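## Task

With the connecting door between the rooms locked, take the bin of loose parts, which starts inside the pass box, and set it on the bench so that its entire bottom rests on the bench. The pass box goes through the wall, and neither of its doors will open until the other is completely closed; at the end both doors must be completely closed. Release the bin and move the robots away from it. Any robot that tips over or finishes leaning counts as a failure.

## Robot and tools

Robots. There are two identical Hello Robot Stretch 4 robots, r1 and r2. Each has an omni-wheel base, a lift that rides up a mast, one telescoping arm that reaches straight forward from the lift, a three-joint wrist (yaw, pitch, roll) and a two-finger gripper. Each carries four cameras: <name>_head_camera, <name>_head_left_camera, <name>_head_right_camera and <name>_wrist_camera. The robots are about 1.6 m tall; the base rim lies within 0.23 m of the base origin. Loose objects may occasionally get nudged by the scene.

Frames. Every robot reports in its own base frame: origin on the floor below the base centre, x ahead, y to the left, z up. Its odometry frame is where that base frame was when the scene began. hand_pose is a point between the open fingertips, given in the base frame; with all wrist joints at 0 its axes line up with the base axes, and the printed value may be slightly wrong. Because each robot uses its own frames, only camera images, lidar_m and wrist_depth_mm reveal where the two robots are relative to each other.

execute_actions. Arguments: actions, a list holding one action or nothing (an empty list just reports state and images), and cameras, a list of camera names or ["all"] (omitted or null also means all, [] means none). An action is an object keyed "r1" and/or "r2". Under each key you may give base, joints, pace and contact_limits, or instead end_of_arm alone. Everything in one action starts at the same moment.
- base: exactly one relative move, measured from where the base last reported itself. {"translate_m": d} drives straight, d in metres from -2 to 2, positive forward. {"strafe_m": d} slides sideways without turning, -2 to 2 m, positive left. {"rotate_rad": d} spins in place, -3.2 to 3.2 rad, positive counter-clockwise seen from above.
- joints: absolute targets by name, each optional. lift_m 0 to 1.2 m; arm_m 0 to 0.55 m (extension); wrist_yaw_rad -1.134 to 4.276 (0 points forward, positive turns left, 3.14 is folded back, above 3.4 the arm may obstruct); wrist_pitch_rad -1.117 to 4.259 (0 level, 1.57 points down); wrist_roll_rad -1.117 to 4.259 (0 keeps the fingers level, positive turns clockwise viewed from behind); gripper_m -0.038 to 0.141 m, the fingertip gap (below 0 the tips squeeze each other). Done tolerances: ±0.004 for lift, arm and gripper, ±0.02 for yaw and roll, ±0.05 for pitch. A target outside its range is clipped and reported; any other bad value or unknown key rejects the whole call.
- pace: "slow", "default", "fast" or "max"; the base drives at up to 0.1/0.3/0.4/0.6 m/s and turns at up to 1/2/3/4 rad/s, further capped when the lift is raised above 0.2.
- contact_limits: {"arm_m": x}, x from 0 (gentlest) to 0.75 (firmest), default 0.5; the arm halts when it pushes harder.
- end_of_arm: "enable_torque" restarts any wrist or gripper motor that switched itself off.
To unfold the wrist at the start, one action with lift_m 0.4 and wrist_yaw_rad 0 works. A robot or part not mentioned in an action may keep driving toward an earlier target. If one result reports a stop, later motion calls in that same reply are skipped.

Other tools. wait(seconds 0 to 10) commands nothing and returns state and images. zoom_image(camera, region [x0, y0, x1, y1] in image pixels from the top-left, at most 504 x 504) enlarges part of that camera's latest full image. read_manual(section "licences") returns licence texts only. finished_scene(scene 1 or 2) ends the scene permanently and says whether the goal was met; the next scene's task then appears.

Results. base_status and joint_status tell how each motion ended: "done"; "off_target" (stopped short, may still be pushing); "contact_stop_at_<key>" (hit something; lift, arm or wheels go limp, a limp lift can sag under load); "limit_stop_at_<name>", e.g. own_body (about to hit itself, often with gripper tilted up and rolled) or tilt (leaning over 6 degrees, drive parts go limp); "torque_fault" (a wrist or gripper motor overloaded and went limp until enable_torque). on_its_own covers what was not commanded; "held at" there is a target, not a position. base_odometry counts wheel turns, so slipping looks like travel; if turned_by_wheels and turned_by_imu differ by over about 0.1 rad, the base probably hit something. base_tilt is in degrees, forward and right positive. motor_effort is percent of maximum with the action's peak in brackets; wheel efforts positive mean turning right. lidar_m lists 12 distances in metres, 30-degree sectors starting straight ahead and going counter-clockwise (4th left, 7th behind, 10th right); "-" means nothing seen or closer than 0.25 m. wrist_depth_mm is a 7x7 grid of depths, 100 to 2000 mm, read from the top left. The pictures line names the cameras in image order.

Gripping. Close to a gap smaller than the object; smaller squeezes harder. Neither the gripper reading nor "done" proves a grasp; a firm grip shows as a clear gripper effort change. Raise the lift if fingertips stick on a surface.

Cautions. Robots must never press against each other: once bases touch, a few more millimetres is a hard press and ends the run. Objects touching robots are fine. The two bases travel slightly different distances (up to about 3 cm per metre), so carrying one load together strains both grips and can tip a robot. Do not turn or drive holding more than 1 kg with arm_m above 0.2, especially at fast paces, and avoid strong, high pushes or pulls. Avoid drops, slams and wrist overloads; a level gripper holding over about 2 kg faults.

Each tool is called after "Call:" as name(argument=value, ...) on one line, values as JSON.

## Session

I'll start by looking at the current state of the scene.

Call:
execute_actions(actions=[], cameras=["all"])

Scene clock: 0.00 s.
r1.base_odometry: x=+0.000 y=+0.000 heading=+0.000 (m, m, rad; r1's odometry frame)
r1.turned_by_wheels: +0.000 (rad since the last result)
r1.turned_by_imu: +0.000 (rad since the last result)
r1.base_tilt: forward=+0.4 right=-0.4 (deg)
r1.lidar_m: 0.78 0.77 0.85 1.35 2.75 2.13 3.53 1.90 0.93 0.76 0.71 0.84
r1.base_status: not commanded
r1.joint_positions: lift_m=+0.240 arm_m=+0.000 wrist_yaw_rad=+3.105 wrist_pitch_rad=+0.000 wrist_roll_rad=-0.011 gripper_m=+0.057
r1.joint_status: not commanded
r1.motor_effort: lift_m=+18 arm_m=+0 wrist_yaw_rad=+0 wrist_pitch_rad=-8 wrist_roll_rad=+0 gripper_m=-2 wheel_0=+0 wheel_1=+0 wheel_2=+0 (%)
r1.hand_pose: x=-0.1144 y=+0.0980 z=+0.4181 quat_wxyz=(+0.018, +0.000, -0.006, +1.000) (m; r1's base frame)
r1.wrist_depth_mm: 135 136 - - - - - / - 137 - - - - - / 104 136 233 - - - - / 113 136 293 - - - - / 135 - - - - - - / 1756 1708 210 1661 195 1537 1464 / 1118 1060 1042 153 1025 976 1008
r2.base_odometry: x=+0.000 y=+0.000 heading=+0.000 (m, m, rad; r2's odometry frame)
r2.turned_by_wheels: +0.000 (rad since the last result)
r2.turned_by_imu: +0.000 (rad since the last result)
r2.base_tilt: forward=+1.7 right=-0.3 (deg)
r2.lidar_m: 2.42 1.96 3.65 1.42 1.04 0.97 1.03 0.92 0.87 0.89 1.29 3.29
r2.base_status: not commanded
r2.joint_positions: lift_m=+0.259 arm_m=+0.000 wrist_yaw_rad=+3.114 wrist_pitch_rad=+0.015 wrist_roll_rad=-0.012 gripper_m=+0.057
r2.joint_status: not commanded
r2.motor_effort: lift_m=+19 arm_m=-1 wrist_yaw_rad=-1 wrist_pitch_rad=-5 wrist_roll_rad=+0 gripper_m=-3 wheel_0=+0 wheel_1=+0 wheel_2=+0 (%)
r2.hand_pose: x=-0.1149 y=+0.0953 z=+0.4333 quat_wxyz=(+0.014, -0.007, -0.006, +1.000) (m; r2's base frame)
r2.wrist_depth_mm: 134 136 1366 1182 1060 960 878 / - 135 1281 1182 1078 960 891 / 106 135 244 1182 1060 960 878 / 116 135 1281 1182 1060 976 891 / 891 1205 1336 1182 1060 960 878 / 960 1182 195 1182 192 976 891 / 960 1060 1182 141 1042 931 878
pictures: r1_head_camera, r1_head_left_camera, r1_head_right_camera, r1_wrist_camera, r2_head_camera, r2_head_left_camera, r2_head_right_camera, r2_wrist_camera
Images, in order (width x height): r1_head_camera 420x560, r1_head_left_camera 420x672, r1_head_right_camera 420x672, r1_wrist_camera 616x392, r2_head_camera 420x560, r2_head_left_camera 420x672, r2_head_right_camera 420x672, r2_wrist_camera 616x392.

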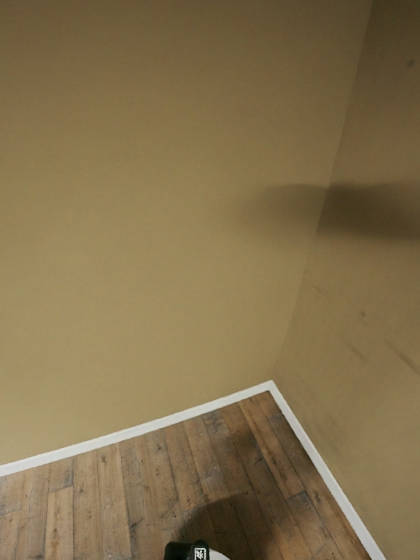

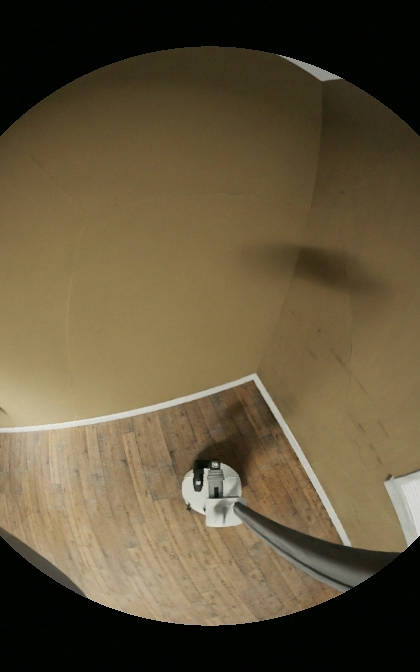

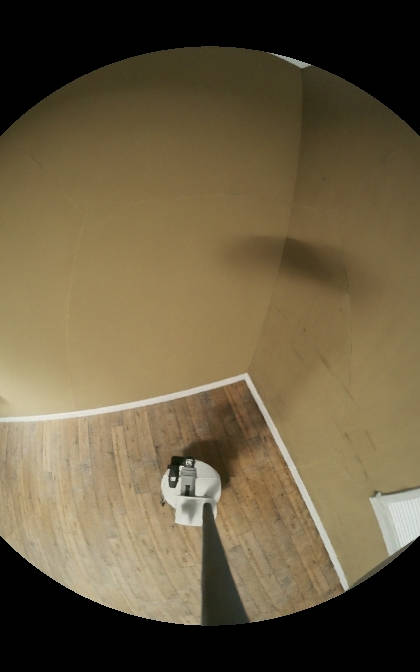

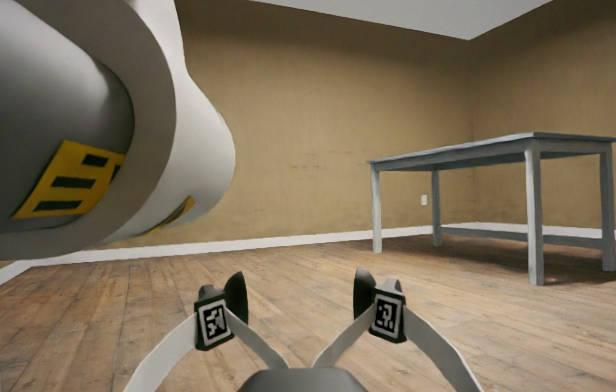

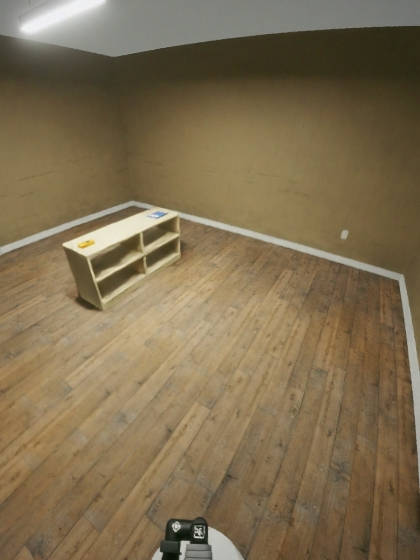

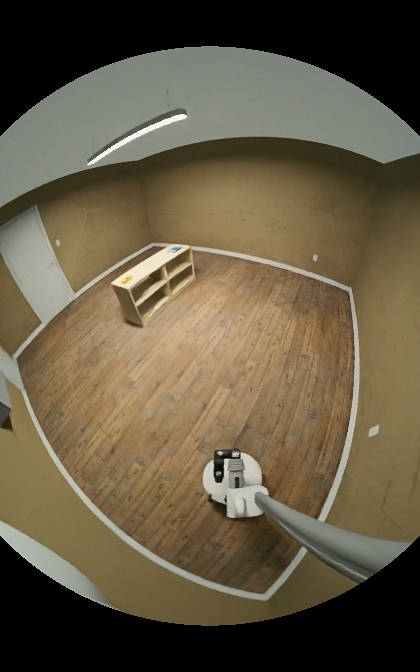

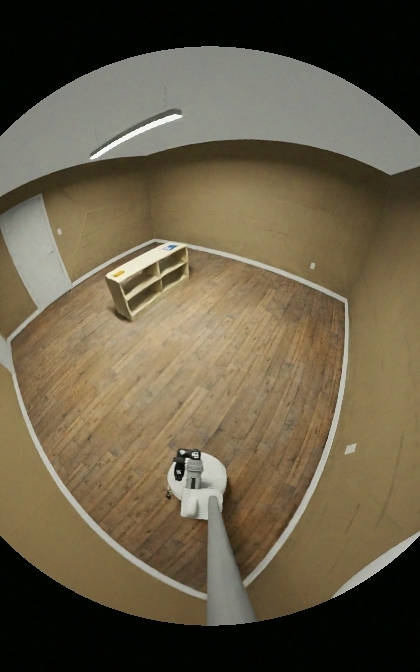

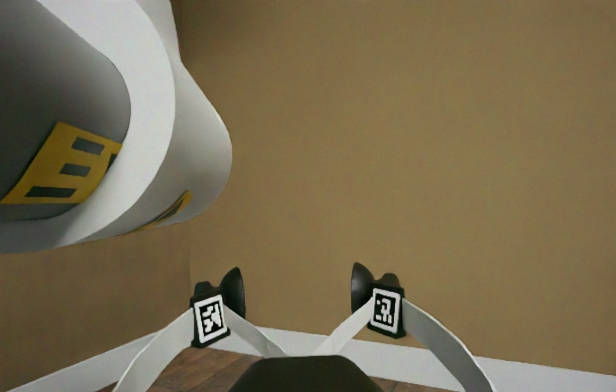

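Call:
execute_actions(actions=[{"r1": {"base": {"rotate_rad": 2.4}}, "r2": {"base": {"rotate_rad": 1.5}}}], cameras=["r1_head_camera", "r1_head_left_camera", "r2_head_camera", "r2_head_left_camera"])

Scene clock: 2.80 s.
r1.base_odometry: x=+0.000 y=+0.000 heading=+2.400 (m, m, rad; r1's odometry frame)
r1.turned_by_wheels: +2.400 (rad since the last result)
r1.turned_by_imu: +2.462 (rad since the last result)
r1.base_tilt: forward=+0.5 right=-0.4 (deg)
r1.lidar_m: 2.10 2.46 3.48 1.09 0.79 0.75 0.78 0.83 0.78 0.80 1.10 1.92
r1.base_status: done
r1.joint_positions: lift_m=+0.240 arm_m=+0.000 wrist_yaw_rad=+3.105 wrist_pitch_rad=+0.000 wrist_roll_rad=-0.011 gripper_m=+0.057
r1.joint_status: not commanded
r1.motor_effort: lift_m=+19(19) arm_m=+0(0) wrist_yaw_rad=+0(0) wrist_pitch_rad=-7(9) wrist_roll_rad=-2(2) gripper_m=-2(3) wheel_0=-1(6) wheel_1=+0(0) wheel_2=-1(8) (%)
r1.hand_pose: x=-0.1144 y=+0.0980 z=+0.4181 quat_wxyz=(+0.018, +0.000, -0.006, +1.000) (m; r1's base frame)
r1.wrist_depth_mm: 135 137 1008 917 820 750 707 / - 136 976 904 831 750 699 / 104 136 233 904 831 759 699 / 113 136 294 904 820 759 707 / 135 1060 1008 917 831 750 699 / 891 1078 209 917 194 768 699 / 891 1008 960 153 820 741 707
r2.base_odometry: x=+0.000 y=+0.000 heading=+1.499 (m, m, rad; r2's odometry frame)
r2.turned_by_wheels: +1.499 (rad since the last result)
r2.turned_by_imu: +1.519 (rad since the last result)
r2.base_tilt: forward=+1.6 right=-0.2 (deg)
r2.lidar_m: 1.54 1.07 0.99 1.02 0.92 0.86 0.89 1.20 2.84 2.60 1.93 3.82
r2.base_status: done
r2.joint_positions: lift_m=+0.259 arm_m=+0.000 wrist_yaw_rad=+3.114 wrist_pitch_rad=+0.015 wrist_roll_rad=-0.012 gripper_m=+0.057
r2.joint_status: not commanded
r2.motor_effort: lift_m=+19(19) arm_m=-2(1) wrist_yaw_rad=+1(0) wrist_pitch_rad=-6(6) wrist_roll_rad=+1(0) gripper_m=-5(4) wheel_0=-4(8) wheel_1=-2(6) wheel_2=-3(10) (%)
r2.hand_pose: x=-0.1149 y=+0.0953 z=+0.4333 quat_wxyz=(+0.014, -0.007, -0.006, +1.000) (m; r2's base frame)
r2.wrist_depth_mm: 134 136 1118 1042 946 866 798 / - 135 1118 1025 931 866 809 / 106 135 244 1025 946 854 809 / 116 135 1078 1025 960 866 798 / 1366 1255 1138 1025 931 866 809 / 1430 1255 195 1042 192 854 809 / 1255 1078 1118 141 917 842 809
pictures: r1_head_camera, r1_head_left_camera, r2_head_camera, r2_head_left_camera
Images, in order (width x height): r1_head_camera 420x560, r1_head_left_camera 420x672, r2_head_camera 420x560, r2_head_left_camera 420x672.

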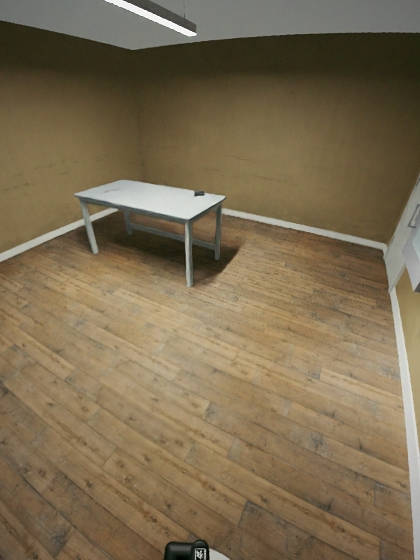

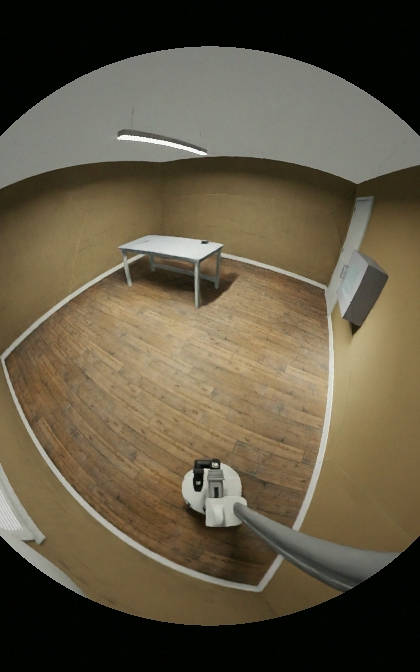

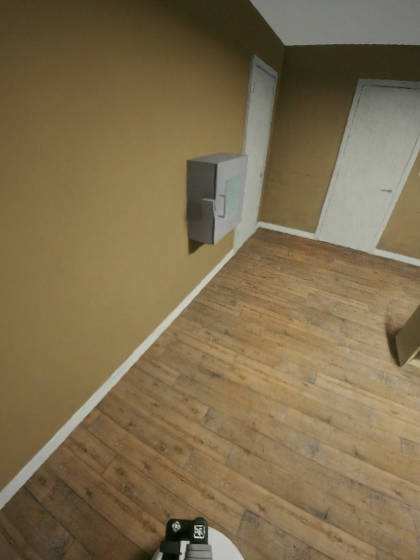

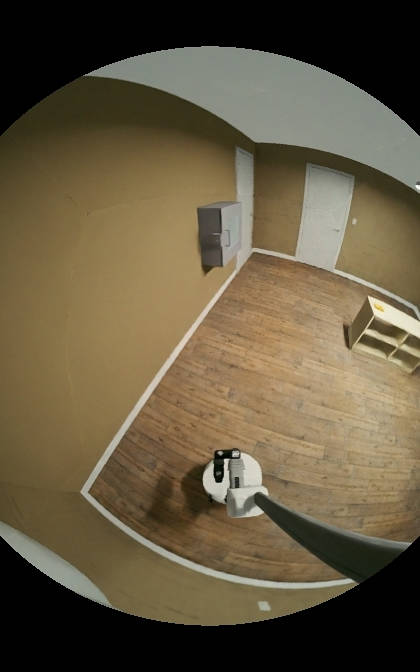

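Call:
zoom_image(camera="r2_head_camera", region=[150, 120, 290, 280])

Call:
zoom_image(camera="r1_head_left_camera", region=[300, 220, 420, 350])

Region (150, 120, 290, 280) of r2_head_camera's 420x560 image, scaled by 3.150, with more detail than that image has; it fills the left 441 columns of this view, and the rest is white.

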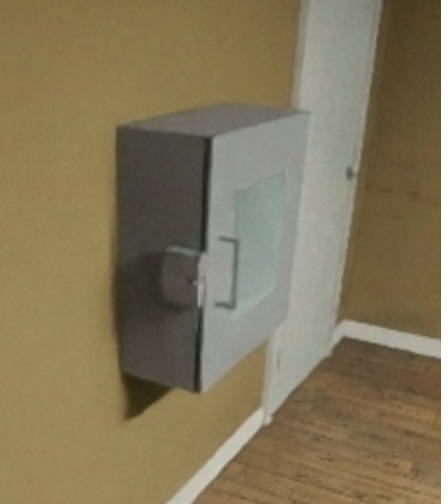

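Region (300, 220, 420, 350) of r1_head_left_camera's 420x672 image, scaled by 3.877, with more detail than that image has; it fills the left 465 columns of this view, and the rest is white.

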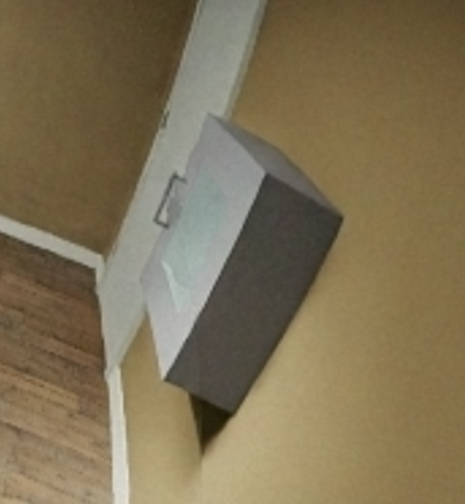

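Call:
execute_actions(actions=[{"r1": {"base": {"rotate_rad": -0.9}}, "r2": {"base": {"rotate_rad": 1.08}}}], cameras=["r1_head_camera", "r1_head_right_camera", "r2_head_camera", "r2_head_right_camera"])

Scene clock: 7.03 s.
r1.base_odometry: x=+0.000 y=+0.000 heading=+1.500 (m, m, rad; r1's odometry frame)
r1.turned_by_wheels: -0.900 (rad since the last result)
r1.turned_by_imu: -0.922 (rad since the last result)
r1.base_tilt: forward=+0.4 right=-0.4 (deg)
r1.lidar_m: 1.24 3.93 2.11 2.91 2.16 0.91 0.77 0.75 0.83 0.79 0.76 0.84
r1.base_status: done
r1.joint_positions: lift_m=+0.240 arm_m=+0.000 wrist_yaw_rad=+3.105 wrist_pitch_rad=+0.000 wrist_roll_rad=-0.011 gripper_m=+0.057
r1.joint_status: not commanded
r1.motor_effort: lift_m=+19(18) arm_m=+0(0) wrist_yaw_rad=+0(0) wrist_pitch_rad=-8(8) wrist_roll_rad=-2(2) gripper_m=-2(1) wheel_0=+1(6) wheel_1=+1(10) wheel_2=+1(7) (%)
r1.hand_pose: x=-0.1144 y=+0.0980 z=+0.4181 quat_wxyz=(+0.018, +0.000, -0.006, +1.000) (m; r1's base frame)
r1.wrist_depth_mm: 135 137 917 1008 1160 1397 1537 / - 136 931 1008 1160 1308 1576 / 104 136 234 1025 1160 1366 1576 / 113 136 293 1042 1182 1336 1537 / 135 831 904 1042 1138 1336 1576 / 759 831 211 1025 194 1308 1464 / 768 809 891 153 1042 976 1025
r2.base_odometry: x=+0.000 y=+0.000 heading=+2.579 (m, m, rad; r2's odometry frame)
r2.turned_by_wheels: +1.079 (rad since the last result)
r2.turned_by_imu: +1.094 (rad since the last result)
r2.base_tilt: forward=+1.4 right=-0.4 (deg)
r2.lidar_m: 0.98 1.03 0.93 0.86 0.90 1.22 3.25 2.55 1.94 3.82 1.47 1.01
r2.base_status: done
r2.joint_positions: lift_m=+0.259 arm_m=+0.000 wrist_yaw_rad=+3.114 wrist_pitch_rad=+0.015 wrist_roll_rad=-0.012 gripper_m=+0.057
r2.joint_status: not commanded
r2.motor_effort: lift_m=+19(19) arm_m=+0(1) wrist_yaw_rad=+0(1) wrist_pitch_rad=-7(6) wrist_roll_rad=+0(1) gripper_m=-2(3) wheel_0=-4(10) wheel_1=-2(8) wheel_2=-3(9) (%)
r2.hand_pose: x=-0.1149 y=+0.0953 z=+0.4333 quat_wxyz=(+0.014, -0.007, -0.006, +1.000) (m; r2's base frame)
r2.wrist_depth_mm: 133 136 - - - 1397 1042 / - 135 - - - 1430 1025 / 106 135 244 - - 1464 1042 / 116 135 - - - 1464 1042 / - - - - - 1499 1042 / 1983 1921 195 1808 192 1430 1060 / 1255 1078 1182 141 1138 1060 1008
pictures: r1_head_camera, r1_head_right_camera, r2_head_camera, r2_head_right_camera
Images, in order (width x height): r1_head_camera 420x560, r1_head_right_camera 420x672, r2_head_camera 420x560, r2_head_right_camera 420x672.

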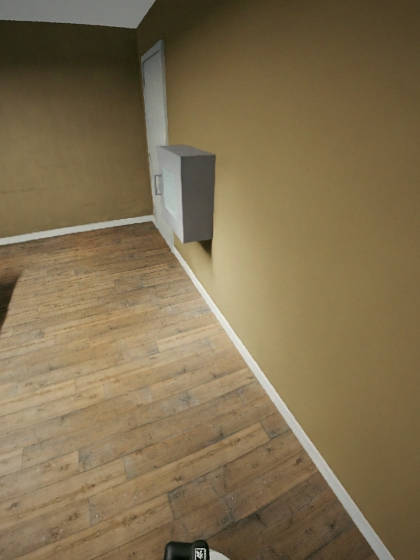

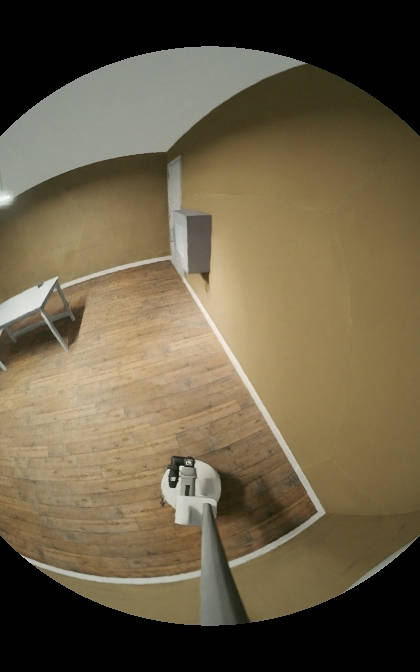

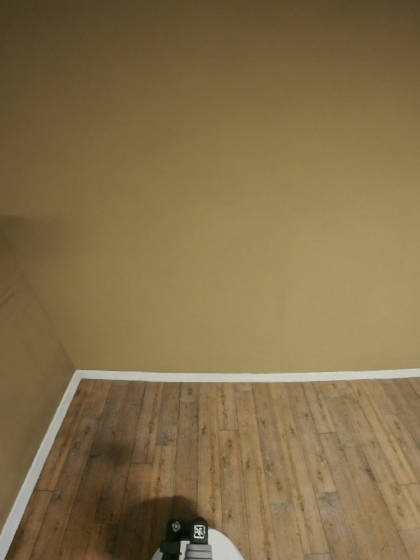

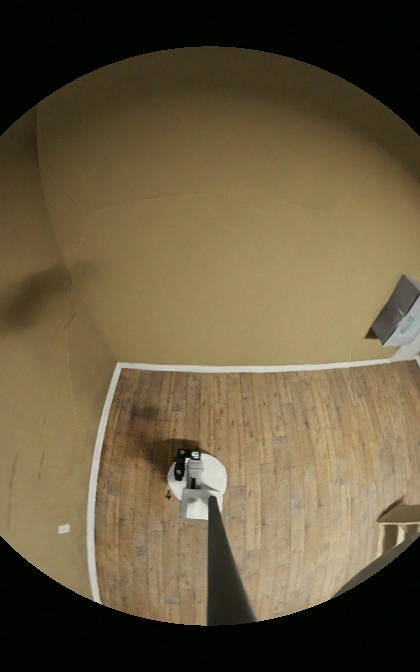

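Call:
execute_actions(actions=[{"r1": {"base": {"rotate_rad": -1.18}, "joints": {"lift_m": 0.8, "wrist_yaw_rad": 0}}, "r2": {"base": {"strafe_m": -1.75}, "joints": {"lift_m": 0.8, "wrist_yaw_rad": 0}, "pace": "fast"}}], cameras=["r1_head_camera", "r2_head_camera", "r2_wrist_camera"])

Scene clock: 13.97 s.
r1.base_odometry: x=+0.000 y=+0.000 heading=+0.320 (m, m, rad; r1's odometry frame)
r1.turned_by_wheels: -1.180 (rad since the last result)
r1.turned_by_imu: -1.209 (rad since the last result)
r1.base_tilt: forward=+0.4 right=-0.5 (deg)
r1.lidar_m: 0.75 0.78 1.08 1.90 2.13 2.49 3.55 1.07 0.80 0.73 0.77 0.82
r1.base_status: done
r1.joint_positions: lift_m=+0.800 arm_m=+0.000 wrist_yaw_rad=+0.001 wrist_pitch_rad=+0.000 wrist_roll_rad=-0.011 gripper_m=+0.057
r1.joint_status: all done
r1.motor_effort: lift_m=+21(22) arm_m=-1(0) wrist_yaw_rad=-2(6) wrist_pitch_rad=-9(7) wrist_roll_rad=-1(1) gripper_m=-1(2) wheel_0=-1(5) wheel_1=-1(8) wheel_2=-1(7) (%)
r1.hand_pose: x=+0.4593 y=-0.0873 z=+0.9779 quat_wxyz=(+1.000, -0.006, +0.000, +0.000) (m; r1's base frame)
r1.wrist_depth_mm: 554 559 564 574 574 597 597 / 549 559 559 580 580 585 591 / 549 549 559 580 585 591 603 / 559 564 569 574 580 591 597 / 559 559 564 574 585 591 597 / 554 559 210 574 195 585 591 / 559 559 569 153 574 591 597
r2.base_odometry: x=+0.934 y=+1.480 heading=+2.579 (m, m, rad; r2's odometry frame)
r2.turned_by_wheels: +0.000 (rad since the last result)
r2.turned_by_imu: +0.008 (rad since the last result)
r2.base_tilt: forward=+1.6 right=-0.4 (deg)
r2.lidar_m: 0.73 1.06 1.47 2.63 2.71 3.41 0.85 0.92 2.18 2.10 1.48 0.84
r2.base_status: done
r2.joint_positions: lift_m=+0.800 arm_m=+0.000 wrist_yaw_rad=+0.000 wrist_pitch_rad=+0.015 wrist_roll_rad=-0.012 gripper_m=+0.057
r2.joint_status: all done
r2.motor_effort: lift_m=+20(21) arm_m=-1(1) wrist_yaw_rad=+1(6) wrist_pitch_rad=-6(6) wrist_roll_rad=+1(0) gripper_m=-3(3) wheel_0=+0(15) wheel_1=+2(11) wheel_2=+0(2) (%)
r2.hand_pose: x=+0.4595 y=-0.0874 z=+0.9739 quat_wxyz=(+1.000, -0.006, +0.007, +0.000) (m; r2's base frame)
r2.wrist_depth_mm: 788 569 569 585 591 597 866 / 778 564 569 580 591 597 854 / 788 559 1025 1160 1078 597 854 / 788 559 1138 - 1098 591 854 / 788 559 1098 - 991 597 854 / 788 559 195 854 192 591 854 / 788 559 569 141 580 591 842
pictures: r1_head_camera, r2_head_camera, r2_wrist_camera
camera_calibration (this result's frames):
r2_wrist_camera: T_world_to_cam=[[-0.0339699, -0.998443, -0.0442503, -0.0299352], [-0.00822073, 0.0445535, -0.998973, 1.04227], [0.999389, -0.0335712, -0.0097214, -0.227997], [0, 0, 0, 1]] pos_world=[0.235409, -0.0839796, 1.03766]
Images, in order (width x height): r1_head_camera 420x560, r2_head_camera 420x560, r2_wrist_camera 616x392.

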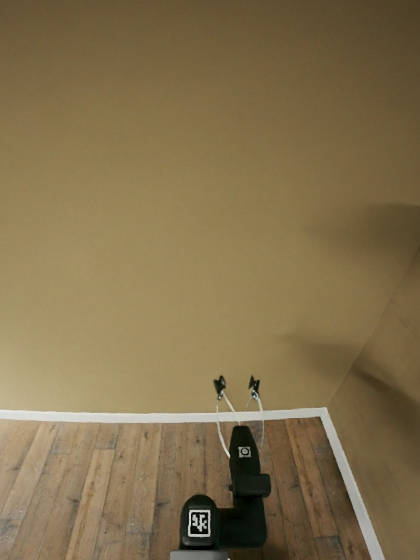

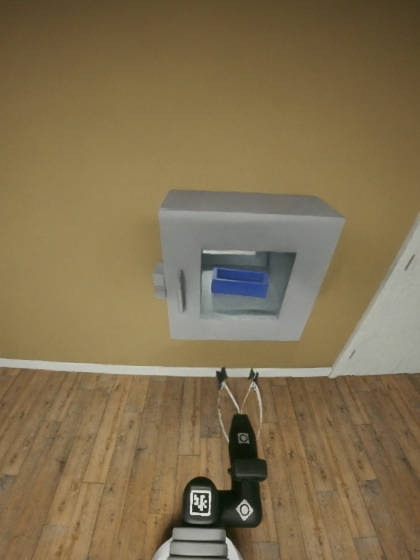

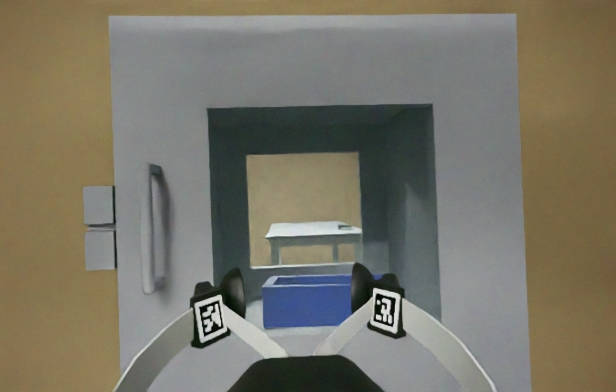

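Call:
zoom_image(camera="r2_head_camera", region=[130, 170, 360, 360])

Region (130, 170, 360, 360) of r2_head_camera's 420x560 image, scaled by 2.191, with more detail than that image has; it fills the top 416 rows of this view, and the rest is white.

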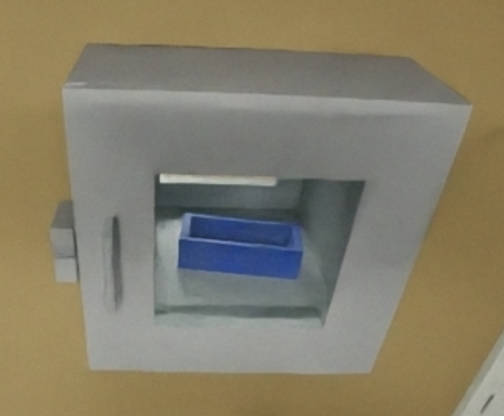

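Call:
execute_actions(actions=[{"r1": {"base": {"strafe_m": 2.0}, "pace": "fast"}, "r2": {"base": {"strafe_m": 0.2}, "joints": {"lift_m": 1.0, "gripper_m": 0.0}, "pace": "fast"}}], cameras=["r1_head_camera", "r1_wrist_camera", "r2_head_camera", "r2_wrist_camera"])

Scene clock: 22.93 s.
r1.base_odometry: x=-0.629 y=+1.899 heading=+0.319 (m, m, rad; r1's odometry frame)
r1.turned_by_wheels: +0.000 (rad since the last result)
r1.turned_by_imu: -0.008 (rad since the last result)
r1.base_tilt: forward=+0.4 right=-0.4 (deg)
r1.lidar_m: 0.43 0.47 0.95 1.94 2.00 1.23 1.18 3.69 2.91 2.77 1.05 0.47
r1.base_status: done
r1.joint_positions: lift_m=+0.800 arm_m=+0.000 wrist_yaw_rad=+0.000 wrist_pitch_rad=+0.000 wrist_roll_rad=-0.011 gripper_m=+0.057
r1.joint_status: not commanded
r1.motor_effort: lift_m=+20(21) arm_m=+0(0) wrist_yaw_rad=-1(2) wrist_pitch_rad=-7(8) wrist_roll_rad=+0(1) gripper_m=-3(2) wheel_0=-1(10) wheel_1=-3(14) wheel_2=-1(1) (%)
r1.hand_pose: x=+0.4592 y=-0.0874 z=+0.9779 quat_wxyz=(+1.000, -0.006, +0.000, +0.000) (m; r1's base frame)
r1.wrist_depth_mm: 459 473 480 484 257 259 263 / 554 691 723 750 263 260 264 / 554 809 - 842 268 260 265 / 549 798 - - 271 260 264 / 549 809 - - 274 262 265 / 544 778 210 842 194 263 265 / 500 477 469 153 286 262 265
r2.base_odometry: x=+0.827 y=+1.311 heading=+2.578 (m, m, rad; r2's odometry frame)
r2.turned_by_wheels: +0.000 (rad since the last result)
r2.turned_by_imu: +0.000 (rad since the last result)
r2.base_tilt: forward=+1.5 right=-0.3 (deg)
r2.lidar_m: 0.73 1.05 1.46 2.41 2.51 3.34 0.88 0.90 2.42 2.30 1.52 0.81
r2.base_status: done
r2.joint_positions: lift_m=+1.000 arm_m=+0.000 wrist_yaw_rad=+0.000 wrist_pitch_rad=+0.014 wrist_roll_rad=-0.012 gripper_m=+0.000
r2.joint_status: all done
r2.motor_effort: lift_m=+20(21) arm_m=-1(1) wrist_yaw_rad=+0(0) wrist_pitch_rad=-6(6) wrist_roll_rad=+0(0) gripper_m=-5(6) wheel_0=-2(15) wheel_1=-1(11) wheel_2=+0(1) (%)
r2.hand_pose: x=+0.4595 y=-0.0874 z=+1.1739 quat_wxyz=(+1.000, -0.006, +0.007, +0.000) (m; r2's base frame)
r2.wrist_depth_mm: 788 798 809 820 831 854 854 / 778 798 798 820 831 842 866 / 778 788 809 820 831 842 854 / 788 788 798 569 585 597 597 / 788 788 798 574 - 946 603 / 778 798 798 199 1182 1008 609 / 778 788 564 162 854 891 609
pictures: r1_head_camera, r1_wrist_camera, r2_head_camera, r2_wrist_camera
camera_calibration (this result's frames):
r1_wrist_camera: T_world_to_cam=[[0.00176586, -0.999577, -0.0290465, -0.0523991], [0.0101254, 0.0290629, -0.999526, 1.03888], [0.999947, 0.00147092, 0.0101725, -0.245712], [0, 0, 0, 1]] pos_world=[0.235273, -0.0822083, 1.03936]
r2_wrist_camera: T_world_to_cam=[[-0.0339991, -0.998442, -0.0442512, -0.0210791], [-0.00819963, 0.044554, -0.998973, 1.24206], [0.999388, -0.0336013, -0.00970165, -0.226076], [0, 0, 0, 1]] pos_world=[0.235405, -0.0839816, 1.23766]
Images, in order (width x height): r1_head_camera 420x560, r1_wrist_camera 616x392, r2_head_camera 420x560, r2_wrist_camera 616x392.

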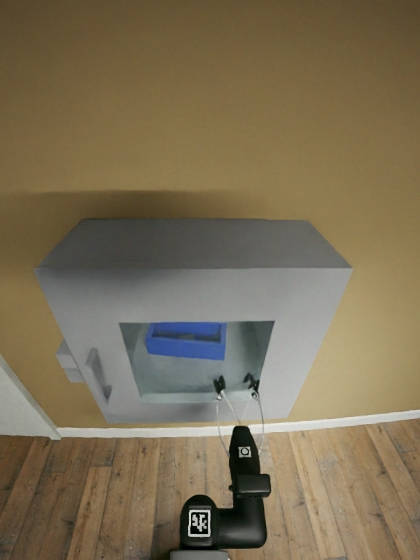

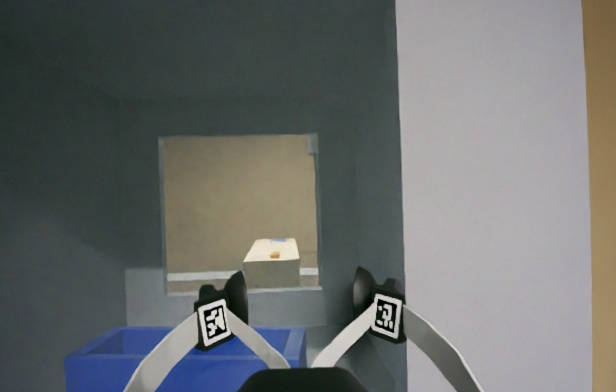

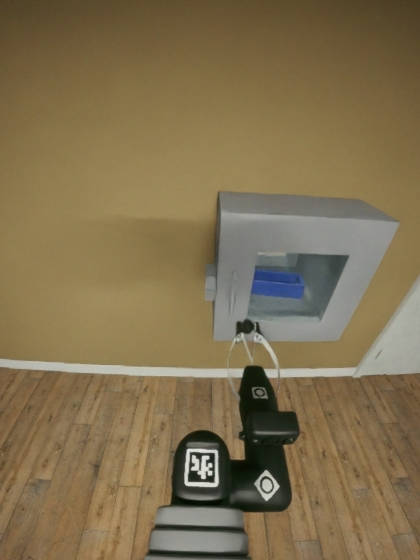

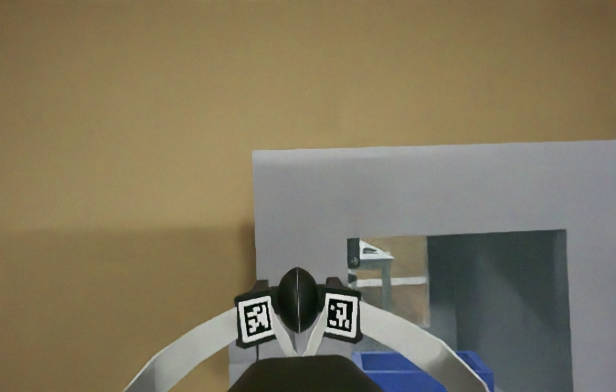

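Call:
execute_actions(actions=[{"r1": {"base": {"translate_m": -0.5}, "joints": {"gripper_m": 0.08}, "pace": "fast"}, "r2": {"joints": {"arm_m": 0.37}, "contact_limits": {"arm_m": 0.25}}}], cameras=["r1_head_camera", "r2_head_camera", "r2_wrist_camera"])

Scene clock: 33.37 s.
r1.base_odometry: x=-1.103 y=+1.742 heading=+0.319 (m, m, rad; r1's odometry frame)
r1.turned_by_wheels: +0.000 (rad since the last result)
r1.turned_by_imu: +0.003 (rad since the last result)
r1.base_tilt: forward=+0.4 right=-0.4 (deg)
r1.lidar_m: 0.93 0.94 1.64 1.90 1.96 0.71 0.67 0.68 2.92 2.74 1.80 0.99
r1.base_status: done
r1.joint_positions: lift_m=+0.800 arm_m=+0.000 wrist_yaw_rad=+0.000 wrist_pitch_rad=+0.000 wrist_roll_rad=-0.011 gripper_m=+0.080
r1.joint_status: all done
r1.motor_effort: lift_m=+21(21) arm_m=+0(0) wrist_yaw_rad=-1(1) wrist_pitch_rad=-9(8) wrist_roll_rad=-1(1) gripper_m=+0(2) wheel_0=+0(6) wheel_1=+0(8) wheel_2=-1(12) (%)
r1.hand_pose: x=+0.4592 y=-0.0874 z=+0.9780 quat_wxyz=(+1.000, -0.006, +0.000, +0.000) (m; r1's base frame)
r1.wrist_depth_mm: 931 976 991 976 991 1008 1042 / 946 723 741 741 759 1025 1025 / 931 732 1308 778 759 1008 1025 / 946 723 - - 759 1008 1042 / 946 723 1281 1336 768 1008 1025 / 946 732 211 759 199 1025 1025 / 946 723 741 154 991 1008 1042
r2.base_odometry: x=+0.827 y=+1.311 heading=+2.578 (m, m, rad; r2's odometry frame)
r2.turned_by_wheels: +0.000 (rad since the last result)
r2.turned_by_imu: +0.007 (rad since the last result)
r2.base_tilt: forward=+1.4 right=-0.2 (deg)
r2.lidar_m: 0.74 1.07 1.45 2.41 2.48 3.37 0.87 0.92 2.42 2.32 1.48 0.82
r2.base_status: not commanded
r2.joint_positions: lift_m=+1.000 arm_m=+0.341 wrist_yaw_rad=-0.006 wrist_pitch_rad=+0.011 wrist_roll_rad=-0.012 gripper_m=+0.000
r2.joint_status: arm_m contact_stop (moved +0.341 of +0.370)
r2.on_its_own: arm_m is slack since a contact_stop (your +0.370 is given up); wrist_yaw_rad is at rest, and its effort (+19) is outside its rest range (-13 to +13)
r2.motor_effort: lift_m=+20(20) arm_m=+0(16) wrist_yaw_rad=+19(36) wrist_pitch_rad=+4(14) wrist_roll_rad=+1(0) gripper_m=-4(6) wheel_0=-1(2) wheel_1=+0(4) wheel_2=-7(9) (%)
r2.contact_limits: arm_m 0.25
r2.hand_pose: x=+0.7998 y=-0.0893 z=+1.1750 quat_wxyz=(+1.000, -0.006, +0.005, -0.003) (m; r2's base frame)
r2.wrist_depth_mm: 455 462 473 484 488 496 500 / 455 466 466 235 238 241 246 / 455 462 231 233 236 240 244 / 455 462 231 232 236 240 243 / 455 462 230 232 236 240 242 / 455 459 229 198 235 842 699 / 452 459 228 153 235 842 715
pictures: r1_head_camera, r2_head_camera, r2_wrist_camera
camera_calibration (this result's frames):
r2_wrist_camera: T_world_to_cam=[[-0.0402793, -0.998203, -0.04437, -0.00613202], [-0.00429868, 0.0445787, -0.998997, 1.24296], [0.999179, -0.0400481, -0.00608656, -0.570891], [0, 0, 0, 1]] pos_world=[0.575519, -0.0843936, 1.23796]
Images, in order (width x height): r1_head_camera 420x560, r2_head_camera 420x560, r2_wrist_camera 616x392.

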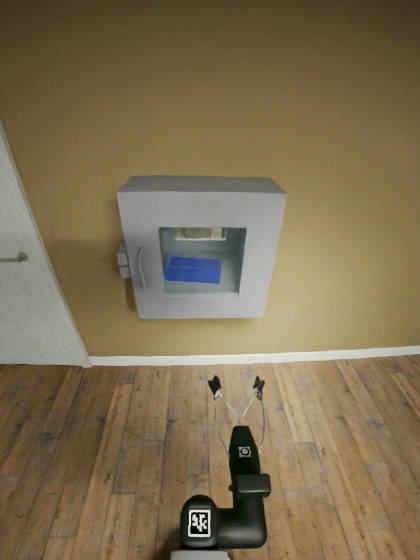

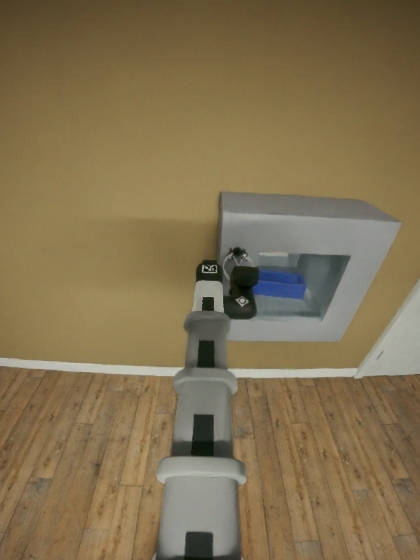

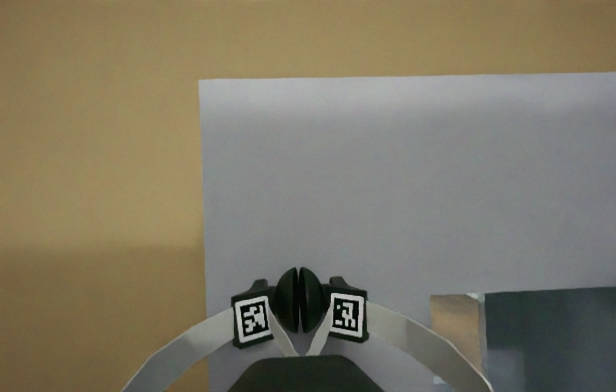

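Call:
execute_actions(actions=[{"r1": {"base": {"rotate_rad": 0.07}, "joints": {"arm_m": 0.25}}, "r2": {"joints": {"arm_m": 0.0}, "pace": "fast"}}], cameras=["r1_head_camera", "r1_wrist_camera"])

Scene clock: 36.57 s.
r1.base_odometry: x=-1.103 y=+1.742 heading=+0.389 (m, m, rad; r1's odometry frame)
r1.turned_by_wheels: +0.070 (rad since the last result)
r1.turned_by_imu: +0.072 (rad since the last result)
r1.base_tilt: forward=+0.4 right=-0.4 (deg)
r1.lidar_m: 0.93 1.01 1.75 1.90 2.02 0.69 0.67 0.75 2.87 2.74 1.66 1.00
r1.base_status: done
r1.joint_positions: lift_m=+0.800 arm_m=+0.249 wrist_yaw_rad=+0.000 wrist_pitch_rad=+0.000 wrist_roll_rad=-0.011 gripper_m=+0.080
r1.joint_status: all done
r1.motor_effort: lift_m=+21(21) arm_m=+5(6) wrist_yaw_rad=+0(1) wrist_pitch_rad=-9(6) wrist_roll_rad=-1(1) gripper_m=-1(0) wheel_0=-1(3) wheel_1=-1(1) wheel_2=+0(6) (%)
r1.hand_pose: x=+0.7085 y=-0.0874 z=+0.9780 quat_wxyz=(+1.000, -0.006, +0.000, +0.000) (m; r1's base frame)
r1.wrist_depth_mm: 500 500 496 492 496 492 732 / 500 492 496 492 496 488 732 / 500 500 1060 1060 917 488 732 / 504 500 1060 - 917 496 723 / 500 500 1060 - 946 496 741 / 627 500 211 715 198 500 732 / 504 500 500 154 500 496 741
r2.base_odometry: x=+0.827 y=+1.311 heading=+2.578 (m, m, rad; r2's odometry frame)
r2.turned_by_wheels: +0.000 (rad since the last result)
r2.turned_by_imu: +0.001 (rad since the last result)
r2.base_tilt: forward=+1.5 right=-0.6 (deg)
r2.lidar_m: 0.75 1.07 1.44 2.40 2.50 3.39 0.89 0.93 2.42 2.28 1.50 0.84
r2.base_status: not commanded
r2.joint_positions: lift_m=+1.000 arm_m=+0.001 wrist_yaw_rad=+0.000 wrist_pitch_rad=+0.015 wrist_roll_rad=-0.012 gripper_m=+0.000
r2.joint_status: all done
r2.motor_effort: lift_m=+19(20) arm_m=-4(3) wrist_yaw_rad=+0(18) wrist_pitch_rad=-6(7) wrist_roll_rad=+0(0) gripper_m=-7(6) wheel_0=-1(1) wheel_1=+0(0) wheel_2=-3(7) (%)
r2.hand_pose: x=+0.4601 y=-0.0875 z=+1.1739 quat_wxyz=(+1.000, -0.006, +0.007, +0.000) (m; r2's base frame)
r2.wrist_depth_mm: 788 798 798 820 831 842 854 / 788 809 809 820 820 842 854 / 788 788 809 820 820 842 842 / 778 798 809 574 580 585 597 / 788 788 809 569 - 960 597 / 778 788 798 200 1182 1025 676 / 778 798 559 162 842 878 683
pictures: r1_head_camera, r1_wrist_camera
camera_calibration (this result's frames):
r1_wrist_camera: T_world_to_cam=[[0.0016537, -0.999577, -0.0290464, -0.0527922], [0.0101923, 0.0290617, -0.999526, 1.03633], [0.999947, 0.00135686, 0.0102361, -0.495006], [0, 0, 0, 1]] pos_world=[0.484504, -0.0822156, 1.03937]
Images, in order (width x height): r1_head_camera 420x560, r1_wrist_camera 616x392.

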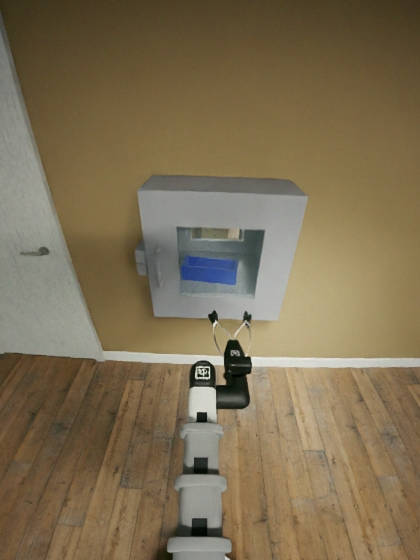

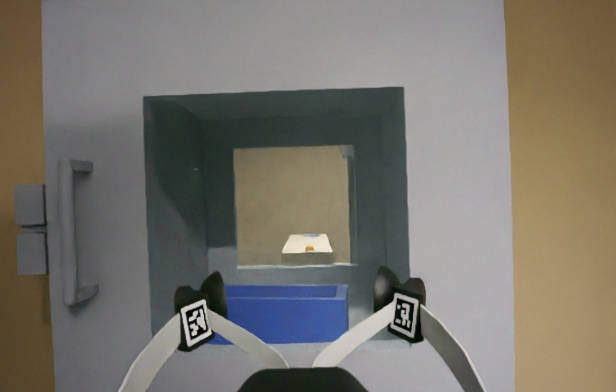

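Call:
execute_actions(actions=[{"r1": {"base": {"strafe_m": 0.296}, "joints": {"arm_m": 0.42, "lift_m": 0.82}}}], cameras=["r1_head_camera", "r1_wrist_camera"])

Scene clock: 39.43 s.
r1.base_odometry: x=-1.216 y=+2.016 heading=+0.389 (m, m, rad; r1's odometry frame)
r1.turned_by_wheels: +0.000 (rad since the last result)
r1.turned_by_imu: -0.001 (rad since the last result)
r1.base_tilt: forward=+0.4 right=-0.4 (deg)
r1.lidar_m: 0.95 1.26 1.69 1.60 1.71 0.71 0.65 0.71 3.16 3.06 1.67 1.00
r1.base_status: done
r1.joint_positions: lift_m=+0.820 arm_m=+0.419 wrist_yaw_rad=+0.000 wrist_pitch_rad=+0.000 wrist_roll_rad=-0.011 gripper_m=+0.080
r1.joint_status: all done
r1.motor_effort: lift_m=+22(24) arm_m=+5(6) wrist_yaw_rad=+0(1) wrist_pitch_rad=-7(8) wrist_roll_rad=-1(1) gripper_m=-1(1) wheel_0=+1(7) wheel_1=+1(9) wheel_2=+1(1) (%)
r1.hand_pose: x=+0.8784 y=-0.0874 z=+0.9979 quat_wxyz=(+1.000, -0.006, +0.000, +0.000) (m; r1's base frame)
r1.wrist_depth_mm: 574 569 574 334 334 332 332 / 580 580 569 336 334 723 683 / 574 574 574 338 332 917 750 / 580 574 574 334 334 931 750 / 580 580 340 336 338 - 741 / 585 574 212 334 199 917 741 / 580 580 580 154 338 554 544
r2.base_odometry: x=+0.827 y=+1.311 heading=+2.578 (m, m, rad; r2's odometry frame)
r2.turned_by_wheels: +0.000 (rad since the last result)
r2.turned_by_imu: +0.000 (rad since the last result)
r2.base_tilt: forward=+1.5 right=-0.4 (deg)
r2.lidar_m: 0.75 1.08 1.45 2.40 2.50 3.38 0.90 0.92 2.42 2.29 1.50 0.83
r2.base_status: not commanded
r2.joint_positions: lift_m=+1.000 arm_m=+0.001 wrist_yaw_rad=+0.000 wrist_pitch_rad=+0.015 wrist_roll_rad=-0.012 gripper_m=+0.000
r2.joint_status: not commanded
r2.motor_effort: lift_m=+19(19) arm_m=-4(4) wrist_yaw_rad=+1(0) wrist_pitch_rad=-6(5) wrist_roll_rad=+1(1) gripper_m=-6(6) wheel_0=-1(1) wheel_1=+0(0) wheel_2=-3(3) (%)
r2.hand_pose: x=+0.4601 y=-0.0875 z=+1.1739 quat_wxyz=(+1.000, -0.006, +0.007, +0.000) (m; r2's base frame)
r2.wrist_depth_mm: 778 798 809 820 831 842 854 / 788 798 798 820 831 842 854 / 788 798 809 809 820 842 842 / 788 798 809 569 580 585 597 / 778 788 809 569 - 946 591 / 778 788 798 200 1182 1042 668 / 788 788 564 162 854 878 683
pictures: r1_head_camera, r1_wrist_camera
camera_calibration (this result's frames):
r1_wrist_camera: T_world_to_cam=[[0.00160401, -0.999577, -0.0290462, -0.0524657], [0.0102007, 0.0290611, -0.999526, 1.05449], [0.999947, 0.00130695, 0.010243, -0.6652], [0, 0, 0, 1]] pos_world=[0.654492, -0.0822189, 1.05928]
Images, in order (width x height): r1_head_camera 420x560, r1_wrist_camera 616x392.

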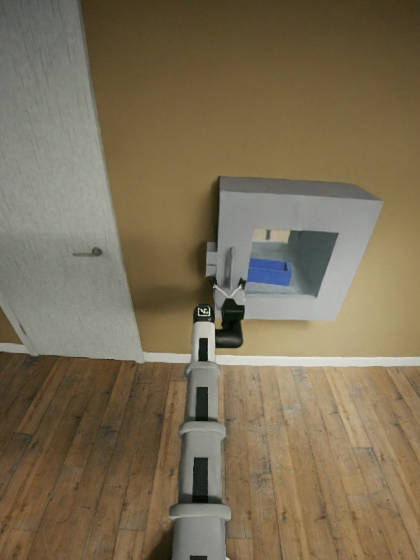

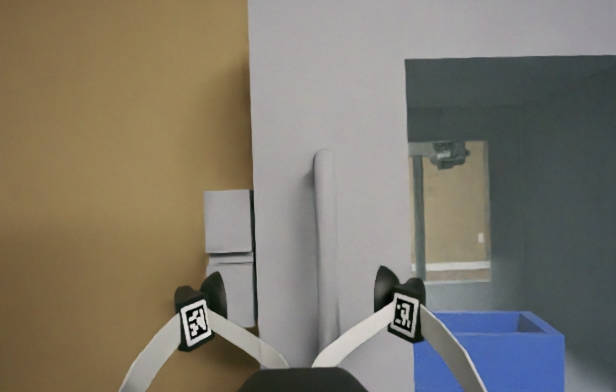

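Call:
execute_actions(actions=[{"r1": {"joints": {"arm_m": 0.495}, "contact_limits": {"arm_m": 0.2}}}], cameras=["r1_wrist_camera"])

Scene clock: 41.53 s.
r1.base_odometry: x=-1.216 y=+2.016 heading=+0.389 (m, m, rad; r1's odometry frame)
r1.turned_by_wheels: +0.000 (rad since the last result)
r1.turned_by_imu: +0.000 (rad since the last result)
r1.base_tilt: forward=+0.4 right=-0.4 (deg)
r1.lidar_m: 0.94 1.27 1.67 1.61 1.70 0.69 0.65 0.70 3.20 3.06 1.69 1.00
r1.base_status: not commanded
r1.joint_positions: lift_m=+0.820 arm_m=+0.494 wrist_yaw_rad=+0.000 wrist_pitch_rad=+0.000 wrist_roll_rad=-0.011 gripper_m=+0.080
r1.joint_status: all done
r1.motor_effort: lift_m=+22(22) arm_m=+5(5) wrist_yaw_rad=+0(0) wrist_pitch_rad=-9(9) wrist_roll_rad=-1(0) gripper_m=-1(2) wheel_0=+1(1) wheel_1=+1(1) wheel_2=+1(1) (%)
r1.contact_limits: arm_m 0.2
r1.hand_pose: x=+0.9535 y=-0.0874 z=+0.9979 quat_wxyz=(+1.000, -0.006, +0.000, +0.000) (m; r1's base frame)
r1.wrist_depth_mm: 500 504 496 259 258 272 276 / 500 504 500 262 259 723 691 / 508 504 508 260 260 831 741 / 504 500 260 259 262 - 759 / 504 500 262 262 260 - 750 / 504 504 211 260 199 831 741 / 500 504 262 154 260 484 477
r2.base_odometry: x=+0.827 y=+1.311 heading=+2.578 (m, m, rad; r2's odometry frame)
r2.turned_by_wheels: +0.000 (rad since the last result)
r2.turned_by_imu: +0.000 (rad since the last result)
r2.base_tilt: forward=+1.4 right=-0.3 (deg)
r2.lidar_m: 0.74 1.06 1.44 2.41 2.46 3.37 0.89 0.93 2.43 2.30 1.50 0.82
r2.base_status: not commanded
r2.joint_positions: lift_m=+1.000 arm_m=+0.001 wrist_yaw_rad=+0.000 wrist_pitch_rad=+0.015 wrist_roll_rad=-0.012 gripper_m=+0.000
r2.joint_status: not commanded
r2.motor_effort: lift_m=+20(20) arm_m=-4(4) wrist_yaw_rad=+1(2) wrist_pitch_rad=-6(6) wrist_roll_rad=+0(0) gripper_m=-6(6) wheel_0=-1(1) wheel_1=+0(0) wheel_2=-3(3) (%)
r2.hand_pose: x=+0.4601 y=-0.0875 z=+1.1739 quat_wxyz=(+1.000, -0.006, +0.007, +0.000) (m; r2's base frame)
r2.wrist_depth_mm: 788 798 809 820 831 842 842 / 788 798 809 820 831 831 854 / 788 809 809 809 831 831 842 / 788 798 809 569 580 591 591 / 778 809 798 574 - 960 591 / 778 788 798 200 1182 1025 676 / 788 798 564 162 854 878 676
pictures: r1_wrist_camera
camera_calibration (this result's frames):
r1_wrist_camera: T_world_to_cam=[[0.00155977, -0.999577, -0.0290463, -0.0525566], [0.0101961, 0.0290607, -0.999526, 1.05373], [0.999947, 0.00126287, 0.0102371, -0.740213], [0, 0, 0, 1]] pos_world=[0.729512, -0.0822217, 1.05928]
Images, in order (width x height): r1_wrist_camera 616x392.

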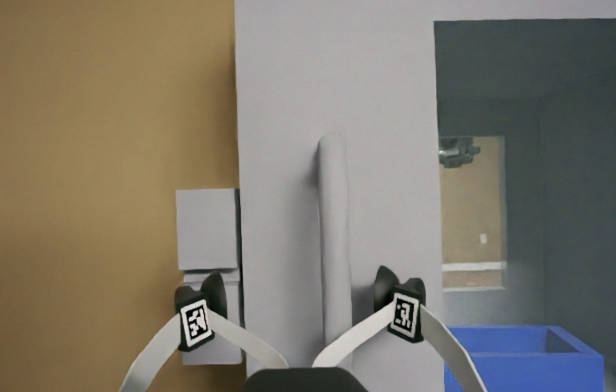

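Call:
execute_actions(actions=[{"r1": {"joints": {"gripper_m": -0.02}}}], cameras=["r1_wrist_camera"])

Scene clock: 43.47 s.
r1.base_odometry: x=-1.216 y=+2.015 heading=+0.387 (m, m, rad; r1's odometry frame)
r1.turned_by_wheels: -0.002 (rad since the last result)
r1.turned_by_imu: -0.002 (rad since the last result)
r1.base_tilt: forward=+0.4 right=-0.4 (deg)
r1.lidar_m: 0.93 1.25 1.69 1.61 1.70 0.71 0.66 0.71 3.19 3.06 1.70 0.99
r1.base_status: not commanded
r1.joint_positions: lift_m=+0.820 arm_m=+0.494 wrist_yaw_rad=-0.014 wrist_pitch_rad=+0.000 wrist_roll_rad=-0.011 gripper_m=-0.020
r1.joint_status: all done
r1.on_its_own: wrist_yaw_rad is at rest, and its effort (+39) is outside its rest range (-13 to +13)
r1.motor_effort: lift_m=+22(22) arm_m=+4(5) wrist_yaw_rad=+39(39) wrist_pitch_rad=-9(8) wrist_roll_rad=-1(1) gripper_m=-12(13) wheel_0=-13(14) wheel_1=-5(5) wheel_2=-9(9) (%)
r1.hand_pose: x=+0.9525 y=-0.0913 z=+0.9979 quat_wxyz=(+1.000, -0.006, +0.000, -0.007) (m; r1's base frame)
r1.wrist_depth_mm: 496 496 246 248 250 272 276 / 496 496 246 246 249 715 661 / 500 496 247 247 251 866 732 / 496 500 248 248 251 878 715 / 496 500 248 247 251 - 732 / 504 496 246 196 189 842 732 / 500 496 214 190 250 484 484
r2.base_odometry: x=+0.827 y=+1.311 heading=+2.578 (m, m, rad; r2's odometry frame)
r2.turned_by_wheels: +0.000 (rad since the last result)
r2.turned_by_imu: +0.000 (rad since the last result)
r2.base_tilt: forward=+1.5 right=-0.4 (deg)
r2.lidar_m: 0.75 1.07 1.44 2.41 2.52 3.40 0.89 0.92 2.40 2.30 1.53 0.85
r2.base_status: not commanded
r2.joint_positions: lift_m=+1.000 arm_m=+0.001 wrist_yaw_rad=+0.000 wrist_pitch_rad=+0.015 wrist_roll_rad=-0.012 gripper_m=+0.000
r2.joint_status: not commanded
r2.motor_effort: lift_m=+19(19) arm_m=-4(4) wrist_yaw_rad=+1(1) wrist_pitch_rad=-6(6) wrist_roll_rad=+0(0) gripper_m=-6(4) wheel_0=-1(1) wheel_1=+0(0) wheel_2=-3(3) (%)
r2.hand_pose: x=+0.4601 y=-0.0875 z=+1.1739 quat_wxyz=(+1.000, -0.006, +0.007, +0.000) (m; r2's base frame)
r2.wrist_depth_mm: 788 798 809 820 831 854 854 / 788 809 820 820 820 854 842 / 778 788 809 809 820 842 842 / 788 798 809 574 580 591 591 / 788 798 798 569 - 960 597 / 788 788 798 200 1182 1042 676 / 778 788 559 162 854 891 676
pictures: r1_wrist_camera
camera_calibration (this result's frames):
r1_wrist_camera: T_world_to_cam=[[-0.0120425, -0.999505, -0.0290472, -0.0435076], [0.0105786, 0.0289203, -0.999526, 1.05347], [0.999872, -0.0123441, 0.0102251, -0.740387], [0, 0, 0, 1]] pos_world=[0.728623, -0.0830923, 1.05928]
Images, in order (width x height): r1_wrist_camera 616x392.

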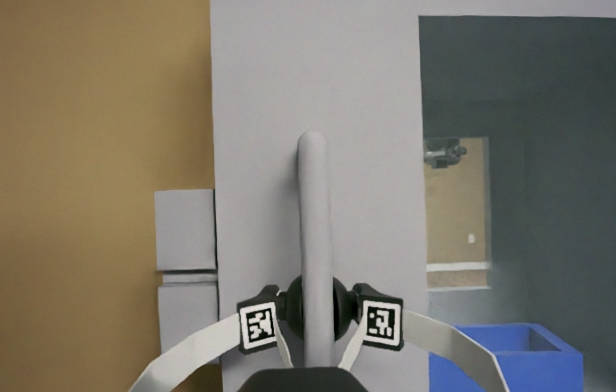

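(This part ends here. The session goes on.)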